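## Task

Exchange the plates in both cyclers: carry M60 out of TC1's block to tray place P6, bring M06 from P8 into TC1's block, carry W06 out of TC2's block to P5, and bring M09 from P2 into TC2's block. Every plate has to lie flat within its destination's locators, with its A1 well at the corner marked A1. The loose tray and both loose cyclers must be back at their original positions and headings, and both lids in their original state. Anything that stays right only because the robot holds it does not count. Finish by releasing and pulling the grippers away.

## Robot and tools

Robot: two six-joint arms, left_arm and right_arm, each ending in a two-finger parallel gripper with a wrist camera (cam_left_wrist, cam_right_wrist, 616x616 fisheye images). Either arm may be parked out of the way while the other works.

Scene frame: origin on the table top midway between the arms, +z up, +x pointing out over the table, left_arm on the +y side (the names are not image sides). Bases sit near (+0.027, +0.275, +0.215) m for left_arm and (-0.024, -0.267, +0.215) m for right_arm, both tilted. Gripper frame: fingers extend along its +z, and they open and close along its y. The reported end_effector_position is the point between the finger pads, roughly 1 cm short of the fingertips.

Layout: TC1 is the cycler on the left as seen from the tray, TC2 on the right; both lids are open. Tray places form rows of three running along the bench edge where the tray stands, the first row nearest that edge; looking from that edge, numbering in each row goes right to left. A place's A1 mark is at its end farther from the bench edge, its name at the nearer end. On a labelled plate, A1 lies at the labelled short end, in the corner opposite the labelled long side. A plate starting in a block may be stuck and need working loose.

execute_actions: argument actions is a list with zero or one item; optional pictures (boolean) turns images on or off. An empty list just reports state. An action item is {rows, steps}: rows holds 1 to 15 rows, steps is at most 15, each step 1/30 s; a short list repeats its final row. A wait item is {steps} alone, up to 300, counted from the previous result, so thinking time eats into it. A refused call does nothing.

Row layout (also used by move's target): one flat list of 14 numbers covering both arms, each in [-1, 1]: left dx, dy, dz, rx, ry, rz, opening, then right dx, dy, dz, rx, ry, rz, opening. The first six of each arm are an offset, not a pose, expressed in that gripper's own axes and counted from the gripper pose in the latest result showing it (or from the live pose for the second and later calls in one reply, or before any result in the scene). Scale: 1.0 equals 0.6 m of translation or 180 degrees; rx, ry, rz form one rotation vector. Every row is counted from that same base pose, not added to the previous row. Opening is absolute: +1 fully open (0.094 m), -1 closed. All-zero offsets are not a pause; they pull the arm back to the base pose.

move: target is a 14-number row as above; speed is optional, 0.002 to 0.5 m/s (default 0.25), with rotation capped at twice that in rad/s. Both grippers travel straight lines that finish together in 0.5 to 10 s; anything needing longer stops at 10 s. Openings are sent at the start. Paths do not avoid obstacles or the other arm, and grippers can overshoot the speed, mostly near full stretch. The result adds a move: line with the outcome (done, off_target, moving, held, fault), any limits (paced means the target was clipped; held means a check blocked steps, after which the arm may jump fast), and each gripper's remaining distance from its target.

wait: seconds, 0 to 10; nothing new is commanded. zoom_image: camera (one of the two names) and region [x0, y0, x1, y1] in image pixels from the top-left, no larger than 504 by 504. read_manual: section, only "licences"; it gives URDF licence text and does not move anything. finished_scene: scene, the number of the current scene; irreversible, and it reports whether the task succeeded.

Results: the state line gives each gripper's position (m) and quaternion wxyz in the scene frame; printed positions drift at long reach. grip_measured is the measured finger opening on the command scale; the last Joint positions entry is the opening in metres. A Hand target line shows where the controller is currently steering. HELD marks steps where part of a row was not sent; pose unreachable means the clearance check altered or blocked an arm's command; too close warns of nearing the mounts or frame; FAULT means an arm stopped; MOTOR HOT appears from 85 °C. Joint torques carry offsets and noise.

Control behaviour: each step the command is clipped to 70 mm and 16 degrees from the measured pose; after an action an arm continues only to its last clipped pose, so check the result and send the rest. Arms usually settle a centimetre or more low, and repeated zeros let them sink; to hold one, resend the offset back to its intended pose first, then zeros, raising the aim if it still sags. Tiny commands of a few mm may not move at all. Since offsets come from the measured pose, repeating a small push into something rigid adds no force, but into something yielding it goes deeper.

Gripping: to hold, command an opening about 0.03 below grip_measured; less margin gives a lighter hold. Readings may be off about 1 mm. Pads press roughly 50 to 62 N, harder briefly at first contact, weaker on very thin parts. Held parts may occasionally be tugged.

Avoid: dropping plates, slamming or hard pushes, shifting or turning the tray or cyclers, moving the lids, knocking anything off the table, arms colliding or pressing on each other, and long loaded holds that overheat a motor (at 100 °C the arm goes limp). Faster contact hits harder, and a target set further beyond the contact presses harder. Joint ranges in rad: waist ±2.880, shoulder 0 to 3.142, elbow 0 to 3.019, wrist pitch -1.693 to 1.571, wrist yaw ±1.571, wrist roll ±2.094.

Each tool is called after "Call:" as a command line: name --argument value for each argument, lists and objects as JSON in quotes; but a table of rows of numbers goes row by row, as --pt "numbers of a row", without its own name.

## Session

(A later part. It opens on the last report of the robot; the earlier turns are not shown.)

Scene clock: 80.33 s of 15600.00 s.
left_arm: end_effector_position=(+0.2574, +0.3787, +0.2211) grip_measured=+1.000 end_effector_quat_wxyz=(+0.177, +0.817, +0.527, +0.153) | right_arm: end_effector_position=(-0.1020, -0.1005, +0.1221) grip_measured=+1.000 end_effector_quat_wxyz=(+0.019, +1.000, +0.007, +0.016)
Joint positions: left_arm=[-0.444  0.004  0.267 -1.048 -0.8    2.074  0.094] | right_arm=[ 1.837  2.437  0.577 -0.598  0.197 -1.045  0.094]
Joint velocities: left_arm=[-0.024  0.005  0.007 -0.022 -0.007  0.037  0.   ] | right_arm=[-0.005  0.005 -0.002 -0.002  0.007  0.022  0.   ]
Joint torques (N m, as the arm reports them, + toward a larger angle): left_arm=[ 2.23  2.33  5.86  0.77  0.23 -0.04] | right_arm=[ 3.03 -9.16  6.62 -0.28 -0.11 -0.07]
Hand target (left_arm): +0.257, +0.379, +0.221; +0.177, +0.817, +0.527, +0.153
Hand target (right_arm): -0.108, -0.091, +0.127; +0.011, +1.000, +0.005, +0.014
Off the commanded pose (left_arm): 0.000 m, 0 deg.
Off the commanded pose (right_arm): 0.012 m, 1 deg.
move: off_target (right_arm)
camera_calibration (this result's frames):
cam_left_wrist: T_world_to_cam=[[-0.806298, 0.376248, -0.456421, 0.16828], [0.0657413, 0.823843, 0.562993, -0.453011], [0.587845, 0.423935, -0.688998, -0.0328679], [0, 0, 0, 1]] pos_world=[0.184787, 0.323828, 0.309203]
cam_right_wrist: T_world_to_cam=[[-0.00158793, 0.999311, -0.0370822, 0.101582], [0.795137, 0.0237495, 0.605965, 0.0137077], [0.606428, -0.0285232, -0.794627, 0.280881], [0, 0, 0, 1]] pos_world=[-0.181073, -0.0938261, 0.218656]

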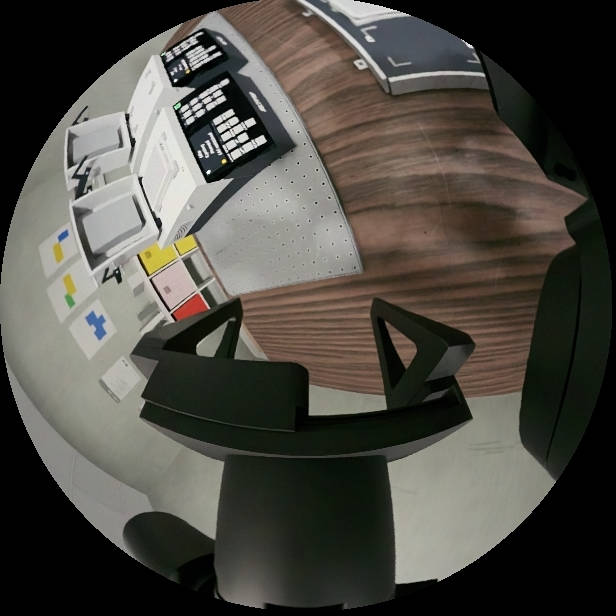

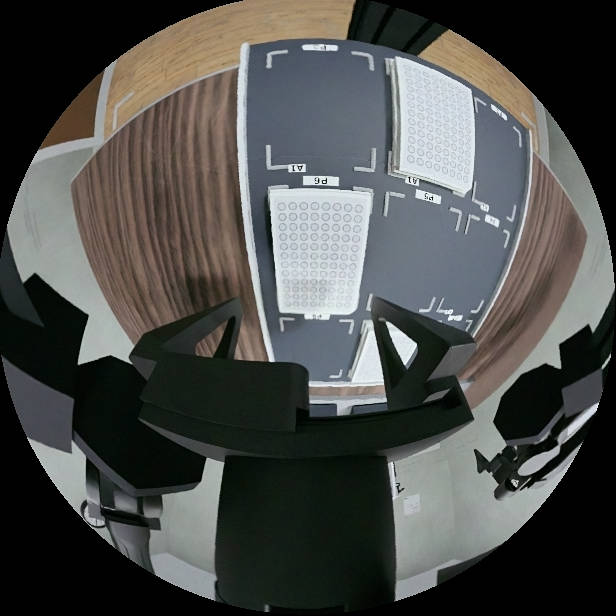

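Call:
move --target '[0,0,0,0,0,0,1, 0.30,-0.185,0.05,0.008,-0.008,0,1]' --speed 0.2

Scene clock: 82.90 s of 15600.00 s.
left_arm: end_effector_position=(+0.2574, +0.3787, +0.2211) grip_measured=+1.000 end_effector_quat_wxyz=(+0.177, +0.817, +0.527, +0.153) | right_arm: end_effector_position=(+0.0756, +0.0016, +0.0929) grip_measured=+1.000 end_effector_quat_wxyz=(+0.013, +1.000, +0.015, +0.004)
Joint positions: left_arm=[-0.444  0.004  0.267 -1.048 -0.8    2.074  0.094] | right_arm=[ 1.009  2.297  0.719 -0.52   0.739 -1.768  0.094]
Joint velocities: left_arm=[-0.005  0.015 -0.002  0.002  0.051  0.007  0.   ] | right_arm=[-0.005  0.005  0.002  0.017 -0.066 -0.081  0.   ]
Joint torques (N m, as the arm reports them, + toward a larger angle): left_arm=[ 2.51  2.37  5.87  0.67  0.25 -0.02] | right_arm=[ 6.98 -9.61  4.39  0.6  -0.03 -0.17]
Hand target (left_arm): +0.257, +0.379, +0.221; +0.177, +0.817, +0.527, +0.153
Hand target (right_arm): +0.081, +0.010, +0.094; +0.006, +1.000, +0.008, +0.002
Off the commanded pose (left_arm): 0.000 m, 0 deg.
Off the commanded pose (right_arm): 0.011 m, 1 deg.
move: off_target (right_arm)
camera_calibration (this result's frames):
cam_left_wrist: T_world_to_cam=[[-0.806298, 0.376248, -0.456421, 0.16828], [0.0657413, 0.823843, 0.562993, -0.453011], [0.587845, 0.423935, -0.688998, -0.0328679], [0, 0, 0, 1]] pos_world=[0.184787, 0.323828, 0.309203]
cam_right_wrist: T_world_to_cam=[[-0.0168523, 0.999546, -0.0249947, -0.00120343], [0.809339, 0.0283155, 0.586659, -0.111568], [0.5871, -0.0103426, -0.809448, 0.155684], [0, 0, 0, 1]] pos_world=[-0.0011256, 0.00597216, 0.19144]

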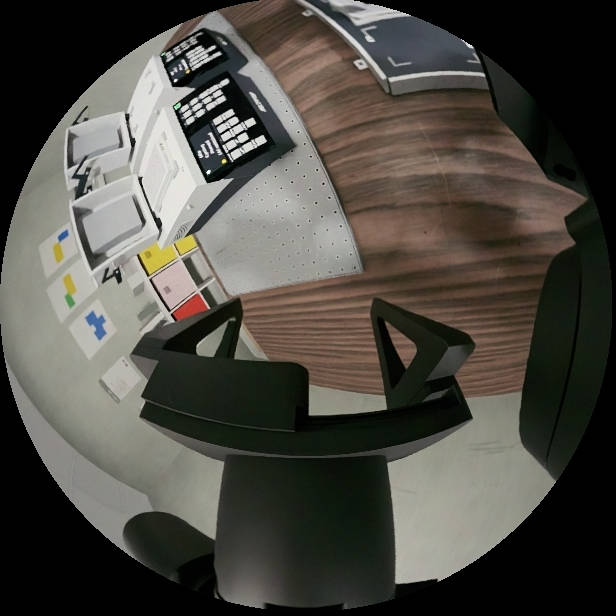

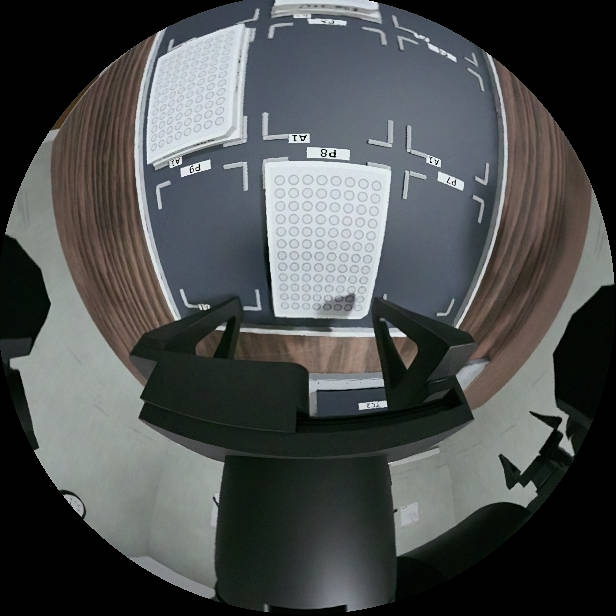

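Call:
move --target '[0,0,0,0,0,0,1, 0.008,-0.03,0.03,0.008,0,0.007,1]' --speed 0.06

Scene clock: 84.27 s of 15600.00 s.
left_arm: end_effector_position=(+0.2574, +0.3787, +0.2211) grip_measured=+1.000 end_effector_quat_wxyz=(+0.177, +0.817, +0.527, +0.153) | right_arm: end_effector_position=(+0.0746, +0.0087, +0.0775) grip_measured=+1.000 end_effector_quat_wxyz=(+0.004, +1.000, +0.012, +0.005)
Joint positions: left_arm=[-0.444  0.004  0.267 -1.048 -0.8    2.074  0.094] | right_arm=[ 0.979  2.335  0.719 -0.433  0.753 -1.815  0.094]
Joint velocities: left_arm=[-0.015 -0.015 -0.002 -0.002 -0.037 -0.051  0.   ] | right_arm=[-0.005 -0.005 -0.002  0.007 -0.007 -0.066  0.   ]
Joint torques (N m, as the arm reports them, + toward a larger angle): left_arm=[ 2.24  2.15  5.92  0.66  0.23 -0.03] | right_arm=[ 7.1  -8.72  4.78  0.64  0.08 -0.24]
Hand target (left_arm): +0.257, +0.379, +0.221; +0.177, +0.817, +0.527, +0.153
Hand target (right_arm): +0.080, +0.019, +0.075; +0.000, +1.000, +0.004, +0.004
Off the commanded pose (left_arm): 0.000 m, 0 deg.
Off the commanded pose (right_arm): 0.012 m, 1 deg.
move: off_target (right_arm)
camera_calibration (this result's frames):
cam_left_wrist: T_world_to_cam=[[-0.806298, 0.376248, -0.456421, 0.16828], [0.0657413, 0.823843, 0.562993, -0.453011], [0.587845, 0.423935, -0.688998, -0.0328679], [0, 0, 0, 1]] pos_world=[0.184787, 0.323828, 0.309203]
cam_right_wrist: T_world_to_cam=[[-0.0117833, 0.9999, -0.00776929, -0.0104613], [0.807318, 0.0140978, 0.589948, -0.101908], [0.589999, 0.00067926, -0.807404, 0.143479], [0, 0, 0, 1]] pos_world=[-0.00250355, 0.0117995, 0.175885]

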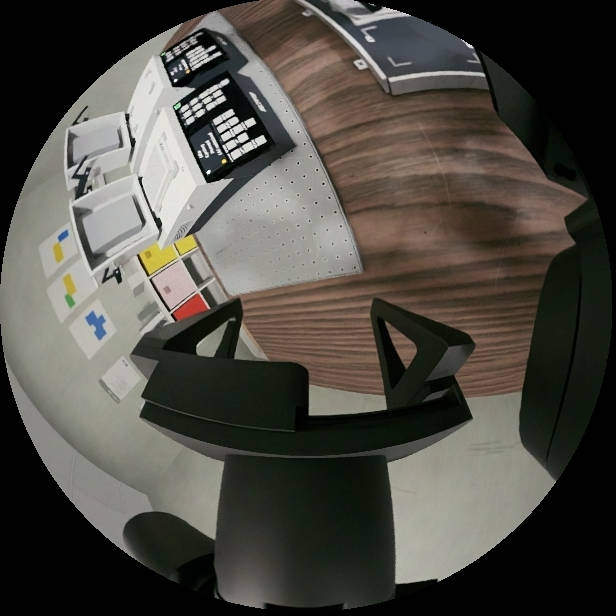

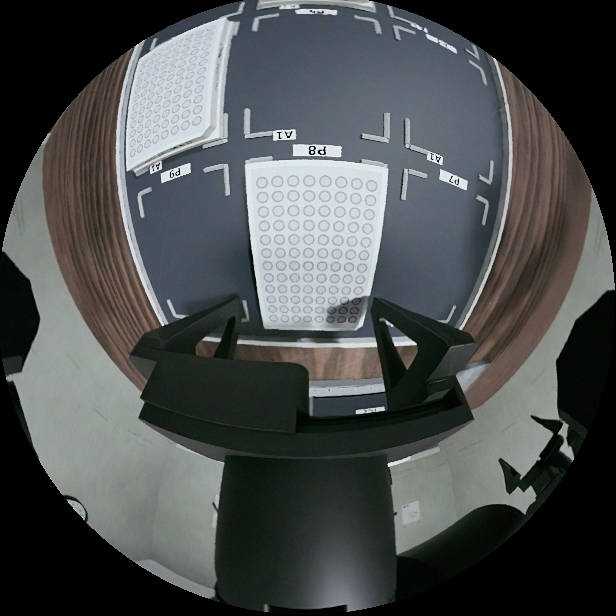

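Call:
move --target '[0,0,0,0,0,0,1, 0.015,-0.028,0.0,0,0,0.008,1]' --speed 0.06

Scene clock: 85.70 s of 15600.00 s.
left_arm: end_effector_position=(+0.2574, +0.3787, +0.2211) grip_measured=+1.000 end_effector_quat_wxyz=(+0.177, +0.817, +0.527, +0.153) | right_arm: end_effector_position=(+0.0810, +0.0204, +0.0810) grip_measured=+1.000 end_effector_quat_wxyz=(-0.000, +1.000, +0.007, +0.008)
Joint positions: left_arm=[-0.444  0.004  0.267 -1.048 -0.8    2.074  0.094] | right_arm=[ 0.979  2.336  0.749 -0.45   0.756 -1.813  0.094]
Joint velocities: left_arm=[ 0.005  0.005 -0.017  0.007 -0.037  0.022  0.   ] | right_arm=[ 0.005  0.005 -0.017  0.007  0.037  0.022  0.   ]
Joint torques (N m, as the arm reports them, + toward a larger angle): left_arm=[ 1.79  2.1   5.92  0.71  0.25 -0.04] | right_arm=[ 7.51 -9.19  4.82 -0.35  0.08 -0.07]
Hand target (left_arm): +0.257, +0.379, +0.221; +0.177, +0.817, +0.527, +0.153
Hand target (right_arm): +0.084, +0.025, +0.078; +0.004, +1.000, -0.000, +0.006
Off the commanded pose (left_arm): 0.000 m, 0 deg.
Off the commanded pose (right_arm): 0.007 m, 1 deg.
move: done
camera_calibration (this result's frames):
cam_left_wrist: T_world_to_cam=[[-0.806298, 0.376248, -0.456421, 0.16828], [0.0657413, 0.823843, 0.562993, -0.453011], [0.587845, 0.423935, -0.688998, -0.0328679], [0, 0, 0, 1]] pos_world=[0.184787, 0.323828, 0.309203]
cam_right_wrist: T_world_to_cam=[[-0.00149036, 0.999998, 0.000956292, -0.0236311], [0.804587, 0.000631244, 0.593835, -0.109122], [0.593833, 0.00165445, -0.804587, 0.14194], [0, 0, 0, 1]] pos_world=[0.00347466, 0.0234651, 0.179026]

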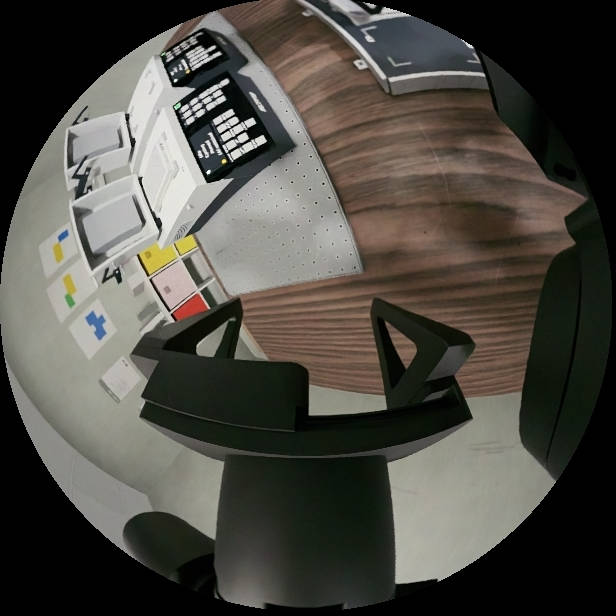

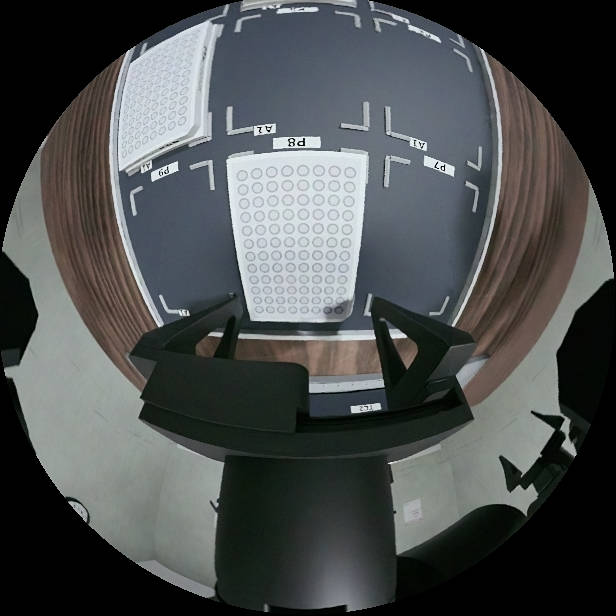

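Target y≈0.015.

Call:
move --target '[0,0,0,0,0,0,1, -0.004,0.012,0.025,0,0,0,1]' --speed 0.05

Scene clock: 87.03 s of 15600.00 s.
left_arm: end_effector_position=(+0.2574, +0.3787, +0.2211) grip_measured=+1.000 end_effector_quat_wxyz=(+0.177, +0.817, +0.527, +0.153) | right_arm: end_effector_position=(+0.0810, +0.0204, +0.0740) grip_measured=+1.000 end_effector_quat_wxyz=(-0.009, +1.000, +0.005, +0.013)
Joint positions: left_arm=[-0.444  0.004  0.267 -1.048 -0.8    2.074  0.094] | right_arm=[ 0.965  2.345  0.73  -0.383  0.768 -1.845  0.094]
Joint velocities: left_arm=[-0.005  0.005 -0.012  0.012 -0.022  0.037  0.   ] | right_arm=[-0.005  0.005 -0.002  0.002  0.081 -0.022  0.   ]
Joint torques (N m, as the arm reports them, + toward a larger angle): left_arm=[ 1.67  1.97  5.85  0.73  0.23 -0.01] | right_arm=[ 7.15 -9.06  2.31  0.68  0.09 -0.19]
Hand target (left_arm): +0.257, +0.379, +0.221; +0.177, +0.817, +0.527, +0.153
Hand target (right_arm): +0.079, +0.013, +0.066; -0.000, +1.000, +0.007, +0.008
Off the commanded pose (left_arm): 0.000 m, 0 deg.
Off the commanded pose (right_arm): 0.011 m, 1 deg.
move: off_target (right_arm)
camera_calibration (this result's frames):
cam_left_wrist: T_world_to_cam=[[-0.806298, 0.376248, -0.456421, 0.16828], [0.0657413, 0.823843, 0.562993, -0.453011], [0.587845, 0.423935, -0.688998, -0.0328679], [0, 0, 0, 1]] pos_world=[0.184787, 0.323828, 0.309203]
cam_right_wrist: T_world_to_cam=[[0.00268311, 0.999815, 0.0190606, -0.0252517], [0.798576, -0.0136147, 0.60174, -0.104738], [0.601888, 0.0136068, -0.798465, 0.134932], [0, 0, 0, 1]] pos_world=[0.00249508, 0.0219851, 0.171245]

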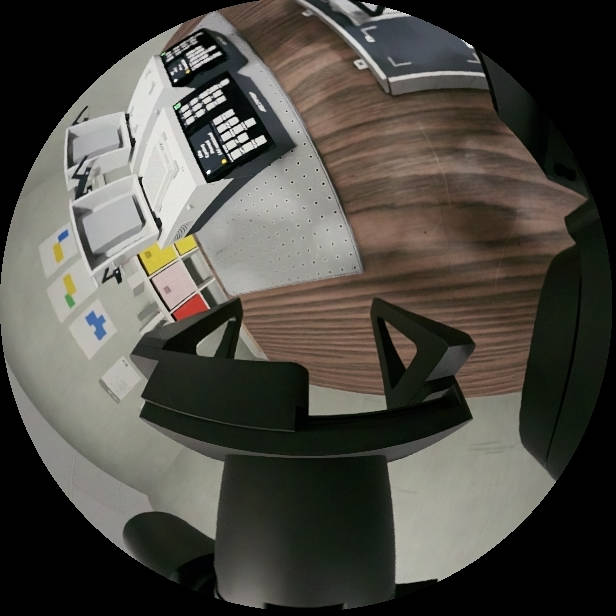

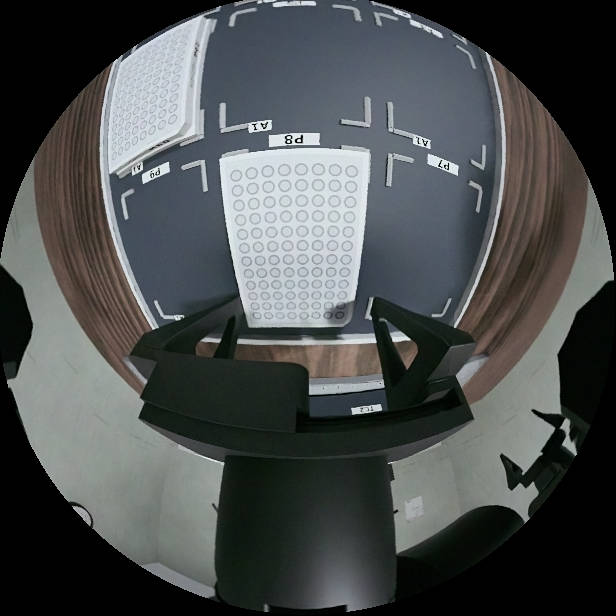

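Call:
move --target '[0,0,0,0,0,0,1, -0.004,0.018,0.008,-0.008,-0.006,0,1]' --speed 0.05

Scene clock: 88.33 s of 15600.00 s.
left_arm: end_effector_position=(+0.2574, +0.3787, +0.2211) grip_measured=+1.000 end_effector_quat_wxyz=(+0.177, +0.817, +0.527, +0.153) | right_arm: end_effector_position=(+0.0805, +0.0197, +0.0740) grip_measured=+1.000 end_effector_quat_wxyz=(-0.008, +1.000, +0.007, +0.012)
Joint positions: left_arm=[-0.444  0.004  0.267 -1.048 -0.8    2.074  0.094] | right_arm=[ 0.965  2.345  0.73  -0.387  0.766 -1.847  0.094]
Joint velocities: left_arm=[-0.024 -0.005 -0.007 -0.007 -0.051  0.007  0.   ] | right_arm=[ 0.005 -0.005  0.007 -0.002  0.081 -0.022  0.   ]
Joint torques (N m, as the arm reports them, + toward a larger angle): left_arm=[ 2.26  2.19  5.93  0.75  0.21 -0.03] | right_arm=[ 6.93 -9.58  2.02 -0.33 -0.12 -0.05]
Hand target (left_arm): +0.257, +0.379, +0.221; +0.177, +0.817, +0.527, +0.153
Hand target (right_arm): +0.078, +0.010, +0.069; +0.003, +1.000, +0.005, +0.003
Off the commanded pose (left_arm): 0.000 m, 0 deg.
Off the commanded pose (right_arm): 0.011 m, 2 deg.
move: off_target (right_arm)
camera_calibration (this result's frames):
cam_left_wrist: T_world_to_cam=[[-0.806298, 0.376248, -0.456421, 0.16828], [0.0657413, 0.823843, 0.562993, -0.453011], [0.587845, 0.423935, -0.688998, -0.0328679], [0, 0, 0, 1]] pos_world=[0.184787, 0.323828, 0.309203]
cam_right_wrist: T_world_to_cam=[[-0.00181257, 0.999859, 0.0166929, -0.0240538], [0.799894, -0.0085684, 0.60008, -0.104459], [0.600138, 0.0144402, -0.799766, 0.135415], [0, 0, 0, 1]] pos_world=[0.00224467, 0.0212, 0.171385]

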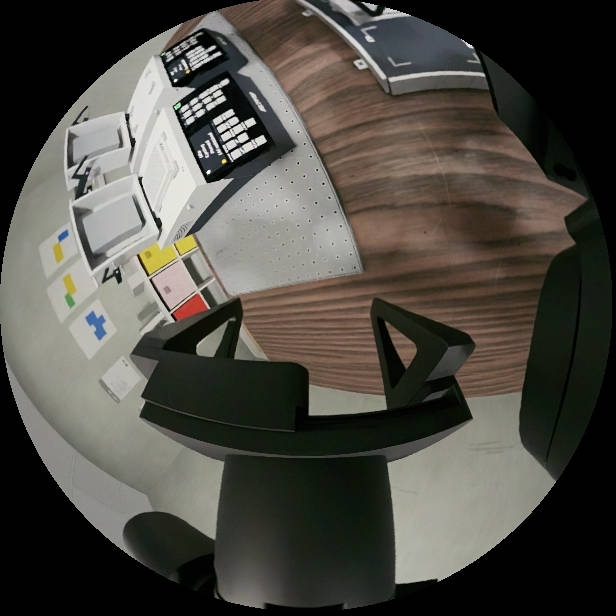

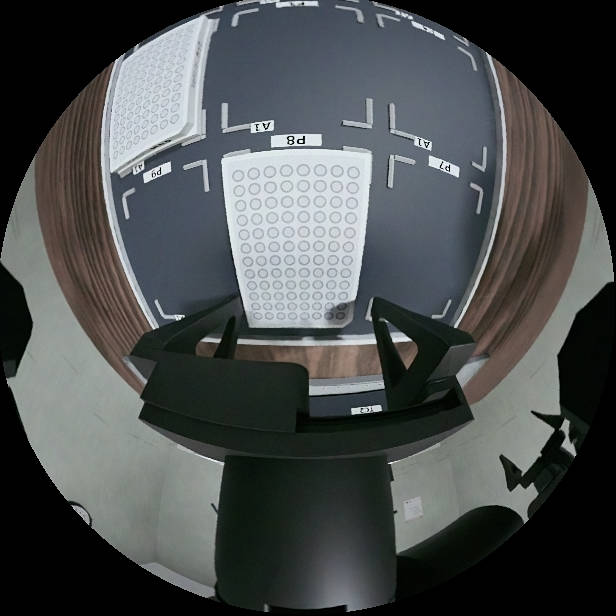

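Call:
move --target '[0,0,0,0,0,0,1, -0.004,0.026,0.008,-0.012,-0.008,0,1]' --speed 0.05

Scene clock: 89.70 s of 15600.00 s.
left_arm: end_effector_position=(+0.2574, +0.3787, +0.2211) grip_measured=+1.000 end_effector_quat_wxyz=(+0.177, +0.817, +0.527, +0.153) | right_arm: end_effector_position=(+0.0778, +0.0127, +0.0729) grip_measured=+1.000 end_effector_quat_wxyz=(+0.001, +1.000, +0.013, +0.008)
Joint positions: left_arm=[-0.444  0.004  0.267 -1.048 -0.8    2.074  0.094] | right_arm=[ 0.963  2.345  0.724 -0.407  0.763 -1.843  0.094]
Joint velocities: left_arm=[-0.005  0.005  0.007 -0.012 -0.007 -0.022  0.   ] | right_arm=[ 0.005 -0.005  0.002  0.007 -0.081 -0.051  0.   ]
Joint torques (N m, as the arm reports them, + toward a larger angle): left_arm=[ 2.26  2.06  5.9   0.74  0.22 -0.02] | right_arm=[ 6.63 -9.78  2.04 -0.28 -0.11 -0.03]
Hand target (left_arm): +0.257, +0.379, +0.221; +0.177, +0.817, +0.527, +0.153
Hand target (right_arm): +0.078, +0.004, +0.069; +0.011, +1.000, +0.007, -0.001
Off the commanded pose (left_arm): 0.000 m, 0 deg.
Off the commanded pose (right_arm): 0.009 m, 2 deg.
move: done
camera_calibration (this result's frames):
cam_left_wrist: T_world_to_cam=[[-0.806298, 0.376248, -0.456421, 0.16828], [0.0657413, 0.823843, 0.562993, -0.453011], [0.587845, 0.423935, -0.688998, -0.0328679], [0, 0, 0, 1]] pos_world=[0.184787, 0.323828, 0.309203]
cam_right_wrist: T_world_to_cam=[[-0.0140968, 0.999899, -0.00195977, -0.0146674], [0.804727, 0.0125085, 0.593513, -0.101879], [0.593478, 0.00678959, -0.804822, 0.137293], [0, 0, 0, 1]] pos_world=[0.000297988, 0.0150081, 0.170934]

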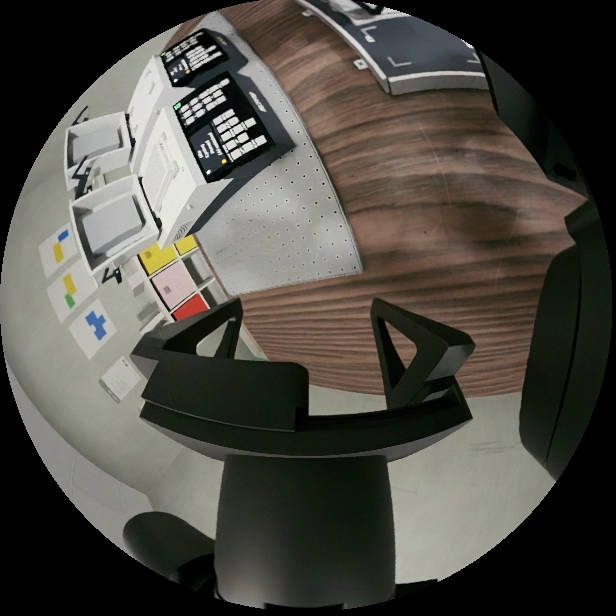

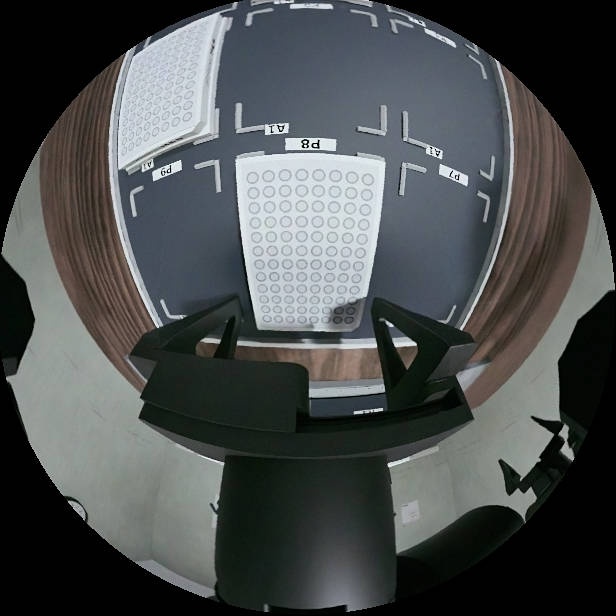

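Call:
move --target '[0,0,0,0,0,0,1, 0,0.004,0.043,0,0,0.004,1]' --speed 0.05

Scene clock: 91.10 s of 15600.00 s.
left_arm: end_effector_position=(+0.2574, +0.3787, +0.2211) grip_measured=+1.000 end_effector_quat_wxyz=(+0.177, +0.817, +0.527, +0.153) | right_arm: end_effector_position=(+0.0819, +0.0192, +0.0585) grip_measured=+1.000 end_effector_quat_wxyz=(-0.009, +1.000, +0.003, +0.015)
Joint positions: left_arm=[-0.444  0.004  0.267 -1.048 -0.8    2.074  0.094] | right_arm=[ 0.926  2.374  0.722 -0.309  0.787 -1.893  0.094]
Joint velocities: left_arm=[-0.015 -0.005  0.002 -0.007 -0.022  0.095  0.   ] | right_arm=[ 0.005 -0.024 -0.002 -0.012 -0.081 -0.037  0.   ]
Joint torques (N m, as the arm reports them, + toward a larger angle): left_arm=[ 2.54  2.14  5.89  0.64  0.27 -0.07] | right_arm=[ 6.83 -8.63  1.57  1.23  0.1  -0.3 ]
Hand target (left_arm): +0.257, +0.379, +0.221; +0.177, +0.817, +0.527, +0.153
Hand target (right_arm): +0.078, +0.010, +0.048; +0.001, +1.000, +0.007, +0.008
Off the commanded pose (left_arm): 0.000 m, 0 deg.
Off the commanded pose (right_arm): 0.015 m, 1 deg.
move: off_target (right_arm)
camera_calibration (this result's frames):
cam_left_wrist: T_world_to_cam=[[-0.806298, 0.376248, -0.456421, 0.16828], [0.0657413, 0.823843, 0.562993, -0.453011], [0.587845, 0.423935, -0.688998, -0.0328679], [0, 0, 0, 1]] pos_world=[0.184787, 0.323828, 0.309203]
cam_right_wrist: T_world_to_cam=[[0.0058733, 0.999804, 0.0188875, -0.0239744], [0.796334, -0.0161004, 0.604642, -0.0961445], [0.604828, 0.0114895, -0.796273, 0.121676], [0, 0, 0, 1]] pos_world=[0.0031106, 0.0210237, 0.155474]

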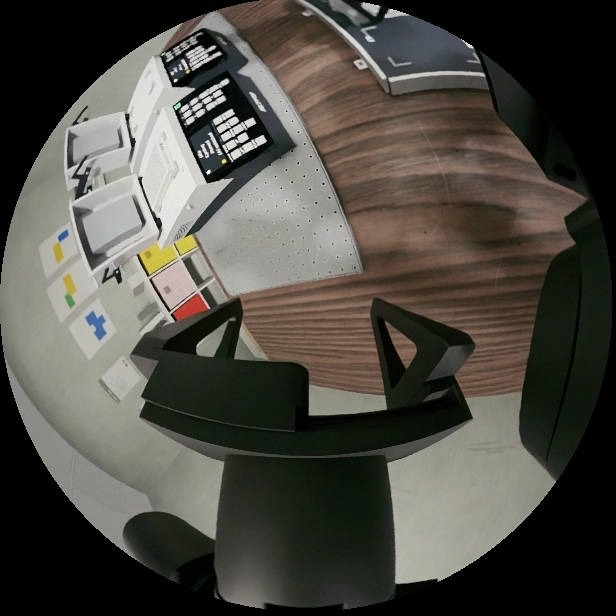

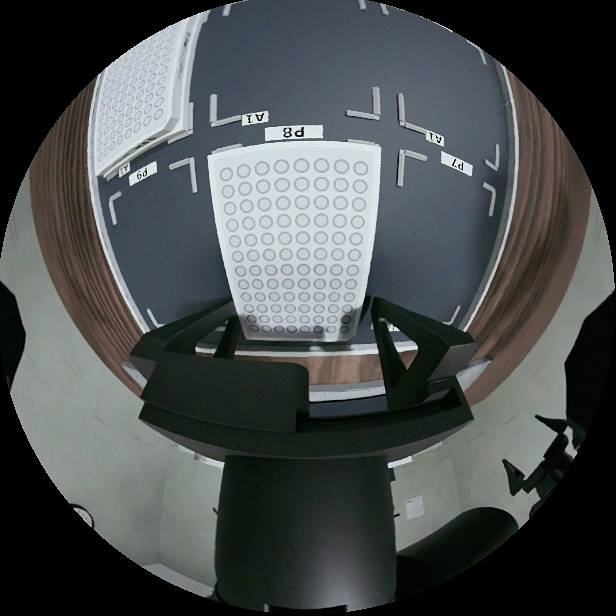

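Left finger against the edge; shift −y.

Call:
move --target '[0,0,0,0,0,0,1, -0.006,0.026,0.004,-0.012,-0.008,0,1]' --speed 0.05

Scene clock: 92.70 s of 15600.00 s.
left_arm: end_effector_position=(+0.2574, +0.3787, +0.2211) grip_measured=+1.000 end_effector_quat_wxyz=(+0.177, +0.817, +0.527, +0.153) | right_arm: end_effector_position=(+0.0792, +0.0116, +0.0592) grip_measured=+1.000 end_effector_quat_wxyz=(+0.001, +1.000, +0.008, +0.010)
Joint positions: left_arm=[-0.444  0.004  0.267 -1.048 -0.8    2.074  0.094] | right_arm=[ 0.927  2.369  0.716 -0.34   0.782 -1.879  0.094]
Joint velocities: left_arm=[ 0.005 -0.005 -0.002  0.002  0.051 -0.022  0.   ] | right_arm=[-0.015 -0.015 -0.002 -0.007  0.037  0.022  0.   ]
Joint torques (N m, as the arm reports them, + toward a larger angle): left_arm=[ 2.    2.52  5.85  0.69  0.26 -0.05] | right_arm=[ 7.05 -9.55  1.76 -0.28 -0.11 -0.03]
Hand target (left_arm): +0.257, +0.379, +0.221; +0.177, +0.817, +0.527, +0.153
Hand target (right_arm): +0.078, +0.004, +0.056; +0.010, +1.000, +0.003, +0.002
Off the commanded pose (left_arm): 0.000 m, 0 deg.
Off the commanded pose (right_arm): 0.009 m, 1 deg.
move: done
camera_calibration (this result's frames):
cam_left_wrist: T_world_to_cam=[[-0.806298, 0.376248, -0.456421, 0.16828], [0.0657413, 0.823843, 0.562993, -0.453011], [0.587845, 0.423935, -0.688998, -0.0328679], [0, 0, 0, 1]] pos_world=[0.184787, 0.323828, 0.309203]
cam_right_wrist: T_world_to_cam=[[-0.00277185, 0.999996, -0.000963259, -0.0145835], [0.802308, 0.00279886, 0.596904, -0.0947762], [0.596904, 0.000881699, -0.802312, 0.125128], [0, 0, 0, 1]] pos_world=[0.00130988, 0.0147384, 0.15695]

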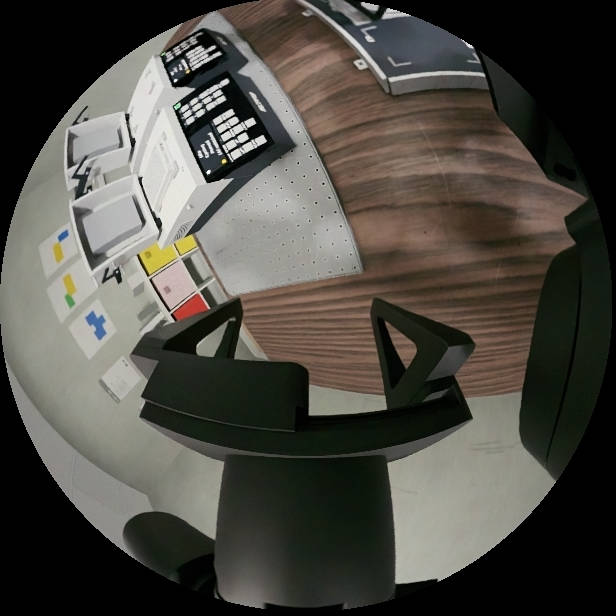

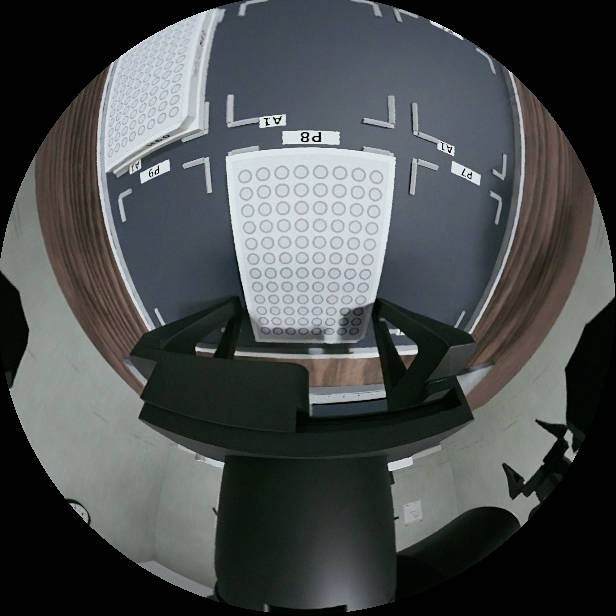

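Call:
move --target '[0,0,0,0,0,0,1, -0.004,0.01,0.024,0,0,0,1]' --speed 0.05

Call:
move --target '[0,0,0,0,0,0,1, 0,0,0,0,0,0,0.4]'

Call:
move --target '[0,0,0,0,0,0,1, 0,0,-0.1,0,0,0,0.4]' --speed 0.1

Scene clock: 95.10 s of 15600.00 s.
left_arm: end_effector_position=(+0.2574, +0.3787, +0.2211) grip_measured=+1.000 end_effector_quat_wxyz=(+0.177, +0.817, +0.527, +0.153) | right_arm: end_effector_position=(+0.0804, +0.0138, +0.0536) grip_measured=+1.000 end_effector_quat_wxyz=(-0.009, +1.000, +0.004, +0.016)
Joint positions: left_arm=[-0.444  0.004  0.267 -1.048 -0.8    2.074  0.094] | right_arm=[ 0.914  2.379  0.704 -0.276  0.793 -1.91   0.094]
Joint velocities: left_arm=[-0.005  0.005  0.002  0.002 -0.037  0.051  0.   ] | right_arm=[-0.005 -0.005  0.002  0.007  0.022  0.007  0.   ]
Joint torques (N m, as the arm reports them, + toward a larger angle): left_arm=[ 2.11  1.99  5.89  0.7   0.24 -0.04] | right_arm=[ 6.5  -8.3   1.39  0.89  0.11 -0.27]
Hand target (left_arm): +0.257, +0.379, +0.221; +0.177, +0.817, +0.527, +0.153
Hand target (right_arm): +0.077, +0.006, +0.045; +0.001, +1.000, +0.008, +0.010
Off the commanded pose (left_arm): 0.000 m, 0 deg.
Off the commanded pose (right_arm): 0.012 m, 1 deg.
move: off_target (right_arm)
camera_calibration (this result's frames):
cam_left_wrist: T_world_to_cam=[[-0.806298, 0.376248, -0.456421, 0.16828], [0.0657413, 0.823843, 0.562993, -0.453011], [0.587845, 0.423935, -0.688998, -0.0328679], [0, 0, 0, 1]] pos_world=[0.184787, 0.323828, 0.309203]
cam_right_wrist: T_world_to_cam=[[0.0044262, 0.999821, 0.0183986, -0.0184115], [0.795034, -0.0146783, 0.606387, -0.0920664], [0.606549, 0.0119435, -0.794956, 0.118558], [0, 0, 0, 1]] pos_world=[0.00136635, 0.0156408, 0.150415]

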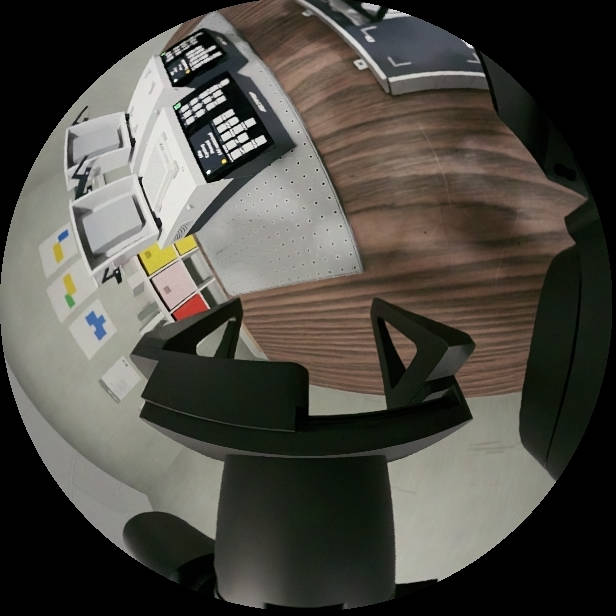

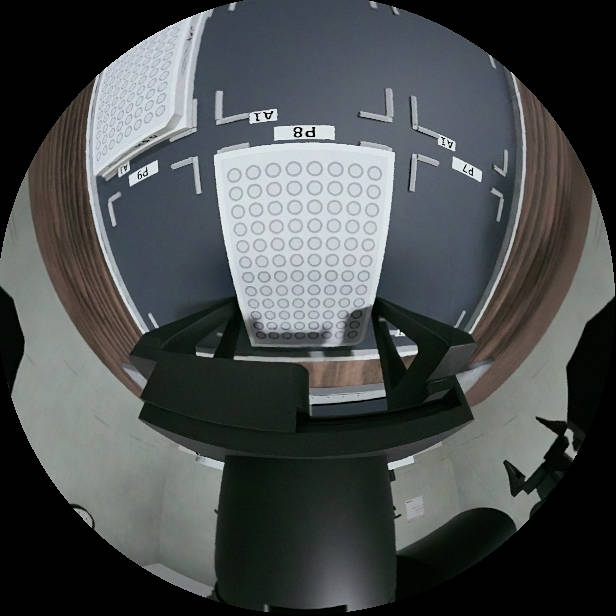

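Scene clock: 95.60 s of 15600.00 s.
left_arm: end_effector_position=(+0.2574, +0.3787, +0.2211) grip_measured=+1.000 end_effector_quat_wxyz=(+0.177, +0.817, +0.527, +0.153) | right_arm: end_effector_position=(+0.0806, +0.0140, +0.0538) grip_measured=+0.767 end_effector_quat_wxyz=(-0.009, +1.000, +0.004, +0.016)
Joint positions: left_arm=[-0.444  0.004  0.267 -1.048 -0.8    2.074  0.094] | right_arm=[ 0.914  2.378  0.704 -0.276  0.793 -1.91   0.083]
Joint velocities: left_arm=[-0.005 -0.005 -0.012 -0.002  0.022  0.022  0.   ] | right_arm=[ 0.005  0.005 -0.012  0.012 -0.022 -0.037 -0.   ]
Joint torques (N m, as the arm reports them, + toward a larger angle): left_arm=[ 2.16  2.11  5.95  0.75  0.2  -0.05] | right_arm=[ 7.95 -9.48  2.24  0.17 -0.01 -0.13]
Hand target (left_arm): +0.257, +0.379, +0.221; +0.177, +0.817, +0.527, +0.153
Hand target (right_arm): +0.080, +0.014, +0.054; -0.009, +1.000, +0.004, +0.016
Off the commanded pose (left_arm): 0.000 m, 0 deg.
Off the commanded pose (right_arm): 0.000 m, 0 deg.
move: done
camera_calibration (this result's frames):
cam_left_wrist: T_world_to_cam=[[-0.806298, 0.376248, -0.456421, 0.16828], [0.0657413, 0.823843, 0.562993, -0.453011], [0.587845, 0.423935, -0.688998, -0.0328679], [0, 0, 0, 1]] pos_world=[0.184787, 0.323828, 0.309203]
cam_right_wrist: T_world_to_cam=[[0.00457209, 0.999811, 0.0189104, -0.0185721], [0.794928, -0.0151068, 0.606516, -0.0923436], [0.606687, 0.0122593, -0.794846, 0.118545], [0, 0, 0, 1]] pos_world=[0.0015715, 0.0157203, 0.150584]

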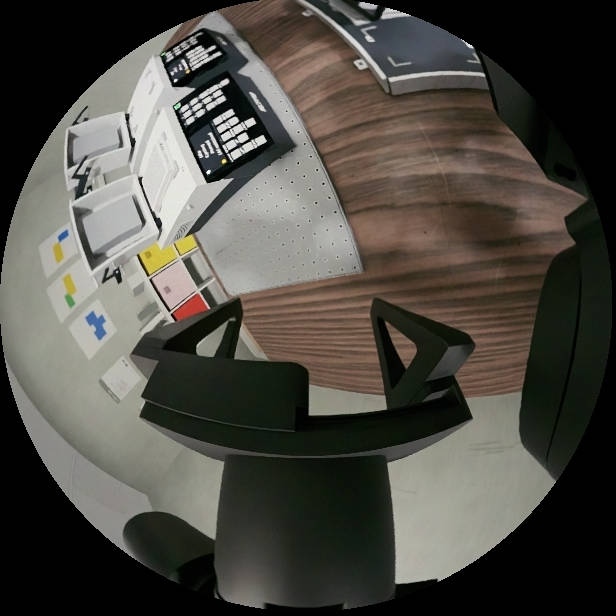

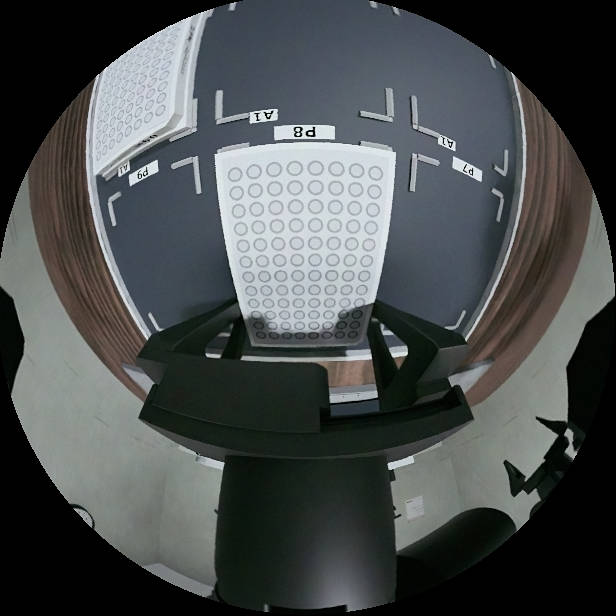

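Scene clock: 96.63 s of 15600.00 s.
left_arm: end_effector_position=(+0.2574, +0.3787, +0.2211) grip_measured=+1.000 end_effector_quat_wxyz=(+0.177, +0.817, +0.527, +0.153) | right_arm: end_effector_position=(+0.0752, +0.0007, +0.1074) grip_measured=+0.767 end_effector_quat_wxyz=(+0.001, +1.000, +0.012, +0.013)
Joint positions: left_arm=[-0.444  0.004  0.267 -1.048 -0.8    2.074  0.094] | right_arm=[ 1.049  2.261  0.705 -0.539  0.733 -1.738  0.083]
Joint velocities: left_arm=[ 0.005 -0.005  0.007 -0.022  0.022  0.007  0.   ] | right_arm=[-0.015  0.005  0.002  0.017 -0.007  0.007 -0.   ]
Joint torques (N m, as the arm reports them, + toward a larger angle): left_arm=[ 2.2   2.61  5.93  0.65  0.2  -0.05] | right_arm=[ 9.   -9.37  5.5  -0.27 -0.11 -0.05]
Hand target (left_arm): +0.257, +0.379, +0.221; +0.177, +0.817, +0.527, +0.153
Hand target (right_arm): +0.079, +0.012, +0.114; -0.009, +1.000, +0.004, +0.016
Off the commanded pose (left_arm): 0.000 m, 0 deg.
Off the commanded pose (right_arm): 0.014 m, 2 deg.
move: off_target (right_arm)
camera_calibration (this result's frames):
cam_left_wrist: T_world_to_cam=[[-0.806298, 0.376248, -0.456421, 0.16828], [0.0657413, 0.823843, 0.562993, -0.453011], [0.587845, 0.423935, -0.688998, -0.0328679], [0, 0, 0, 1]] pos_world=[0.184787, 0.323828, 0.309203]
cam_right_wrist: T_world_to_cam=[[-0.0114872, 0.999932, -0.0020285, -0.002822], [0.798586, 0.0103949, 0.601791, -0.120492], [0.601771, 0.00529295, -0.798651, 0.165407], [0, 0, 0, 1]] pos_world=[-0.00334598, 0.00319883, 0.204608]

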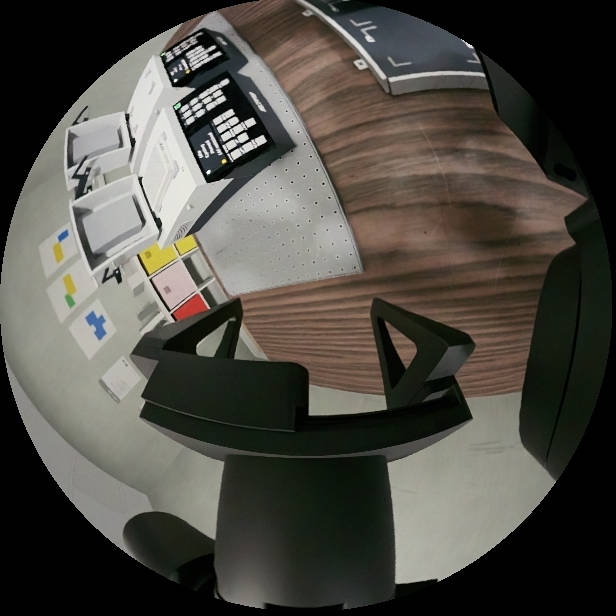

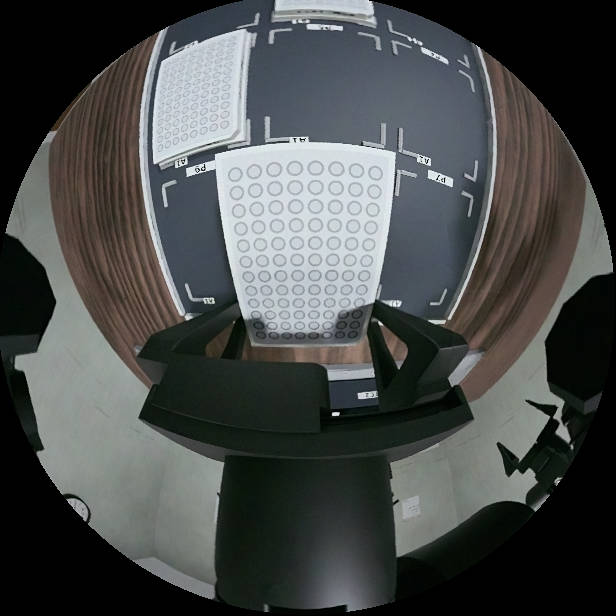

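Travel to (0.29,−0.12,0.215) rotating.

Call:
move --target '[0,0,0,0,0,0,1, 0.36,0.2,-0.185,0,0,0.985,0.4]' --speed 0.3

Scene clock: 102.97 s of 15600.00 s.
left_arm: end_effector_position=(+0.2574, +0.3787, +0.2211) grip_measured=+1.000 end_effector_quat_wxyz=(+0.177, +0.817, +0.527, +0.153) | right_arm: end_effector_position=(+0.2722, -0.1221, +0.2198) grip_measured=+0.767 end_effector_quat_wxyz=(+0.010, -0.060, +0.998, -0.007)
Joint positions: left_arm=[-0.444  0.004  0.267 -1.048 -0.8    2.074  0.094] | right_arm=[ 0.776  1.537  0.762 -1.081  0.841  0.96   0.083]
Joint velocities: left_arm=[ 0.005 -0.005  0.012 -0.007 -0.051  0.081  0.   ] | right_arm=[ 0.005 -0.005 -0.017  0.022  0.066  0.051  0.001]
Joint torques (N m, as the arm reports them, + toward a larger angle): left_arm=[ 1.95  2.14  6.03  0.71  0.23 -0.06] | right_arm=[ 5.68 -6.47  9.04 -0.15  0.25 -0.11]
Hand target (left_arm): +0.257, +0.379, +0.221; +0.177, +0.817, +0.527, +0.153
Hand target (right_arm): +0.291, -0.119, +0.226; +0.013, -0.036, +0.999, -0.001
Off the commanded pose (left_arm): 0.000 m, 0 deg.
Off the commanded pose (right_arm): 0.021 m, 3 deg.
move: off_target (right_arm)
camera_calibration (this result's frames):
cam_left_wrist: T_world_to_cam=[[-0.806298, 0.376248, -0.456421, 0.16828], [0.0657413, 0.823843, 0.562993, -0.453011], [0.587845, 0.423935, -0.688998, -0.0328679], [0, 0, 0, 1]] pos_world=[0.184787, 0.323828, 0.309203]
cam_right_wrist: T_world_to_cam=[[0.10767, -0.994078, 0.014702, -0.157144], [-0.821432, -0.0806205, 0.56458, 0.0938585], [-0.560051, -0.0728649, -0.825248, 0.449835], [0, 0, 0, 1]] pos_world=[0.345949, -0.115869, 0.320545]

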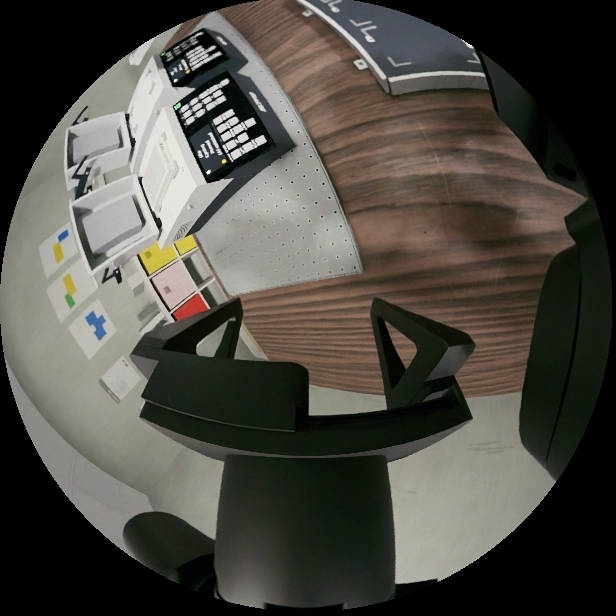

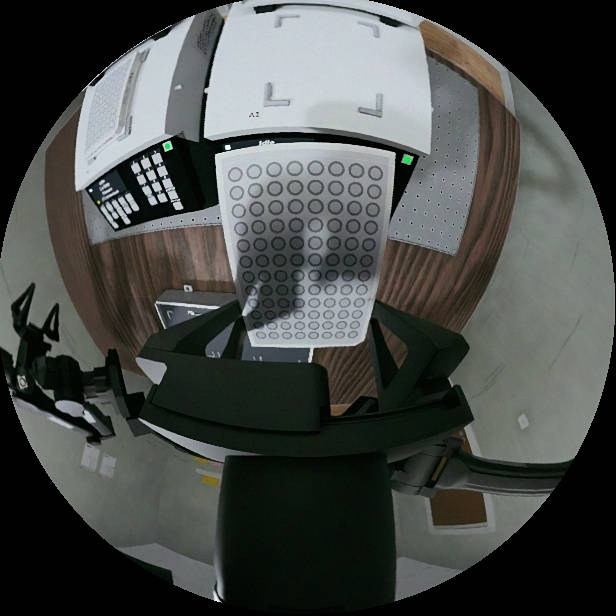

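Call:
move --target '[0,0,0,0,0,0,1, -0.32,-0.038,0.02,0,0.017,0.022,0.4]' --speed 0.15

Scene clock: 106.03 s of 15600.00 s.
left_arm: end_effector_position=(+0.2574, +0.3787, +0.2211) grip_measured=+1.000 end_effector_quat_wxyz=(+0.177, +0.817, +0.527, +0.153) | right_arm: end_effector_position=(+0.4537, -0.1241, +0.2136) grip_measured=+0.767 end_effector_quat_wxyz=(-0.013, -0.031, +0.999, -0.006)
Joint positions: left_arm=[-0.444  0.004  0.267 -1.048 -0.8    2.074  0.094] | right_arm=[ 0.514  1.655  1.204 -1.158  0.847  0.664  0.083]
Joint velocities: left_arm=[-0.015 -0.005 -0.007 -0.007 -0.081 -0.037  0.   ] | right_arm=[ 0.005  0.005  0.012  0.012 -0.007 -0.051  0.   ]
Joint torques (N m, as the arm reports them, + toward a larger angle): left_arm=[ 2.31  2.01  5.85  0.74  0.24 -0.04] | right_arm=[ 8.76 -9.59  8.17 -0.21  0.02 -0.16]
Hand target (left_arm): +0.257, +0.379, +0.221; +0.177, +0.817, +0.527, +0.153
Hand target (right_arm): +0.466, -0.126, +0.212; -0.016, -0.026, +1.000, -0.007
Off the commanded pose (left_arm): 0.000 m, 0 deg.
Off the commanded pose (right_arm): 0.012 m, 1 deg.
move: off_target (right_arm)
camera_calibration (this result's frames):
cam_left_wrist: T_world_to_cam=[[-0.806298, 0.376248, -0.456421, 0.16828], [0.0657413, 0.823843, 0.562993, -0.453011], [0.587845, 0.423935, -0.688998, -0.0328679], [0, 0, 0, 1]] pos_world=[0.184787, 0.323828, 0.309203]
cam_right_wrist: T_world_to_cam=[[0.0484191, -0.998743, 0.0129938, -0.151941], [-0.797988, -0.0308559, 0.601883, 0.233792], [-0.600725, -0.0395116, -0.798478, 0.563092], [0, 0, 0, 1]] pos_world=[0.532184, -0.122287, 0.310876]

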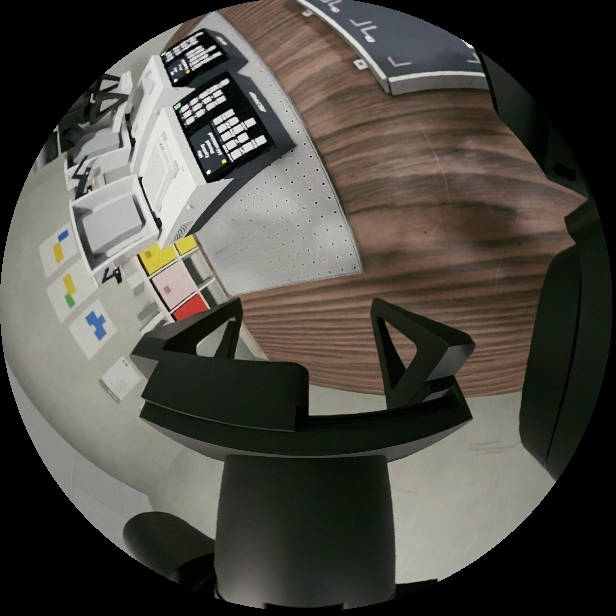

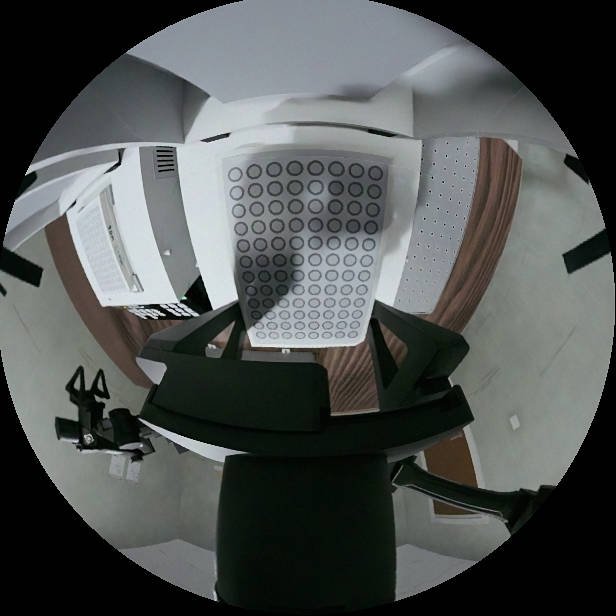

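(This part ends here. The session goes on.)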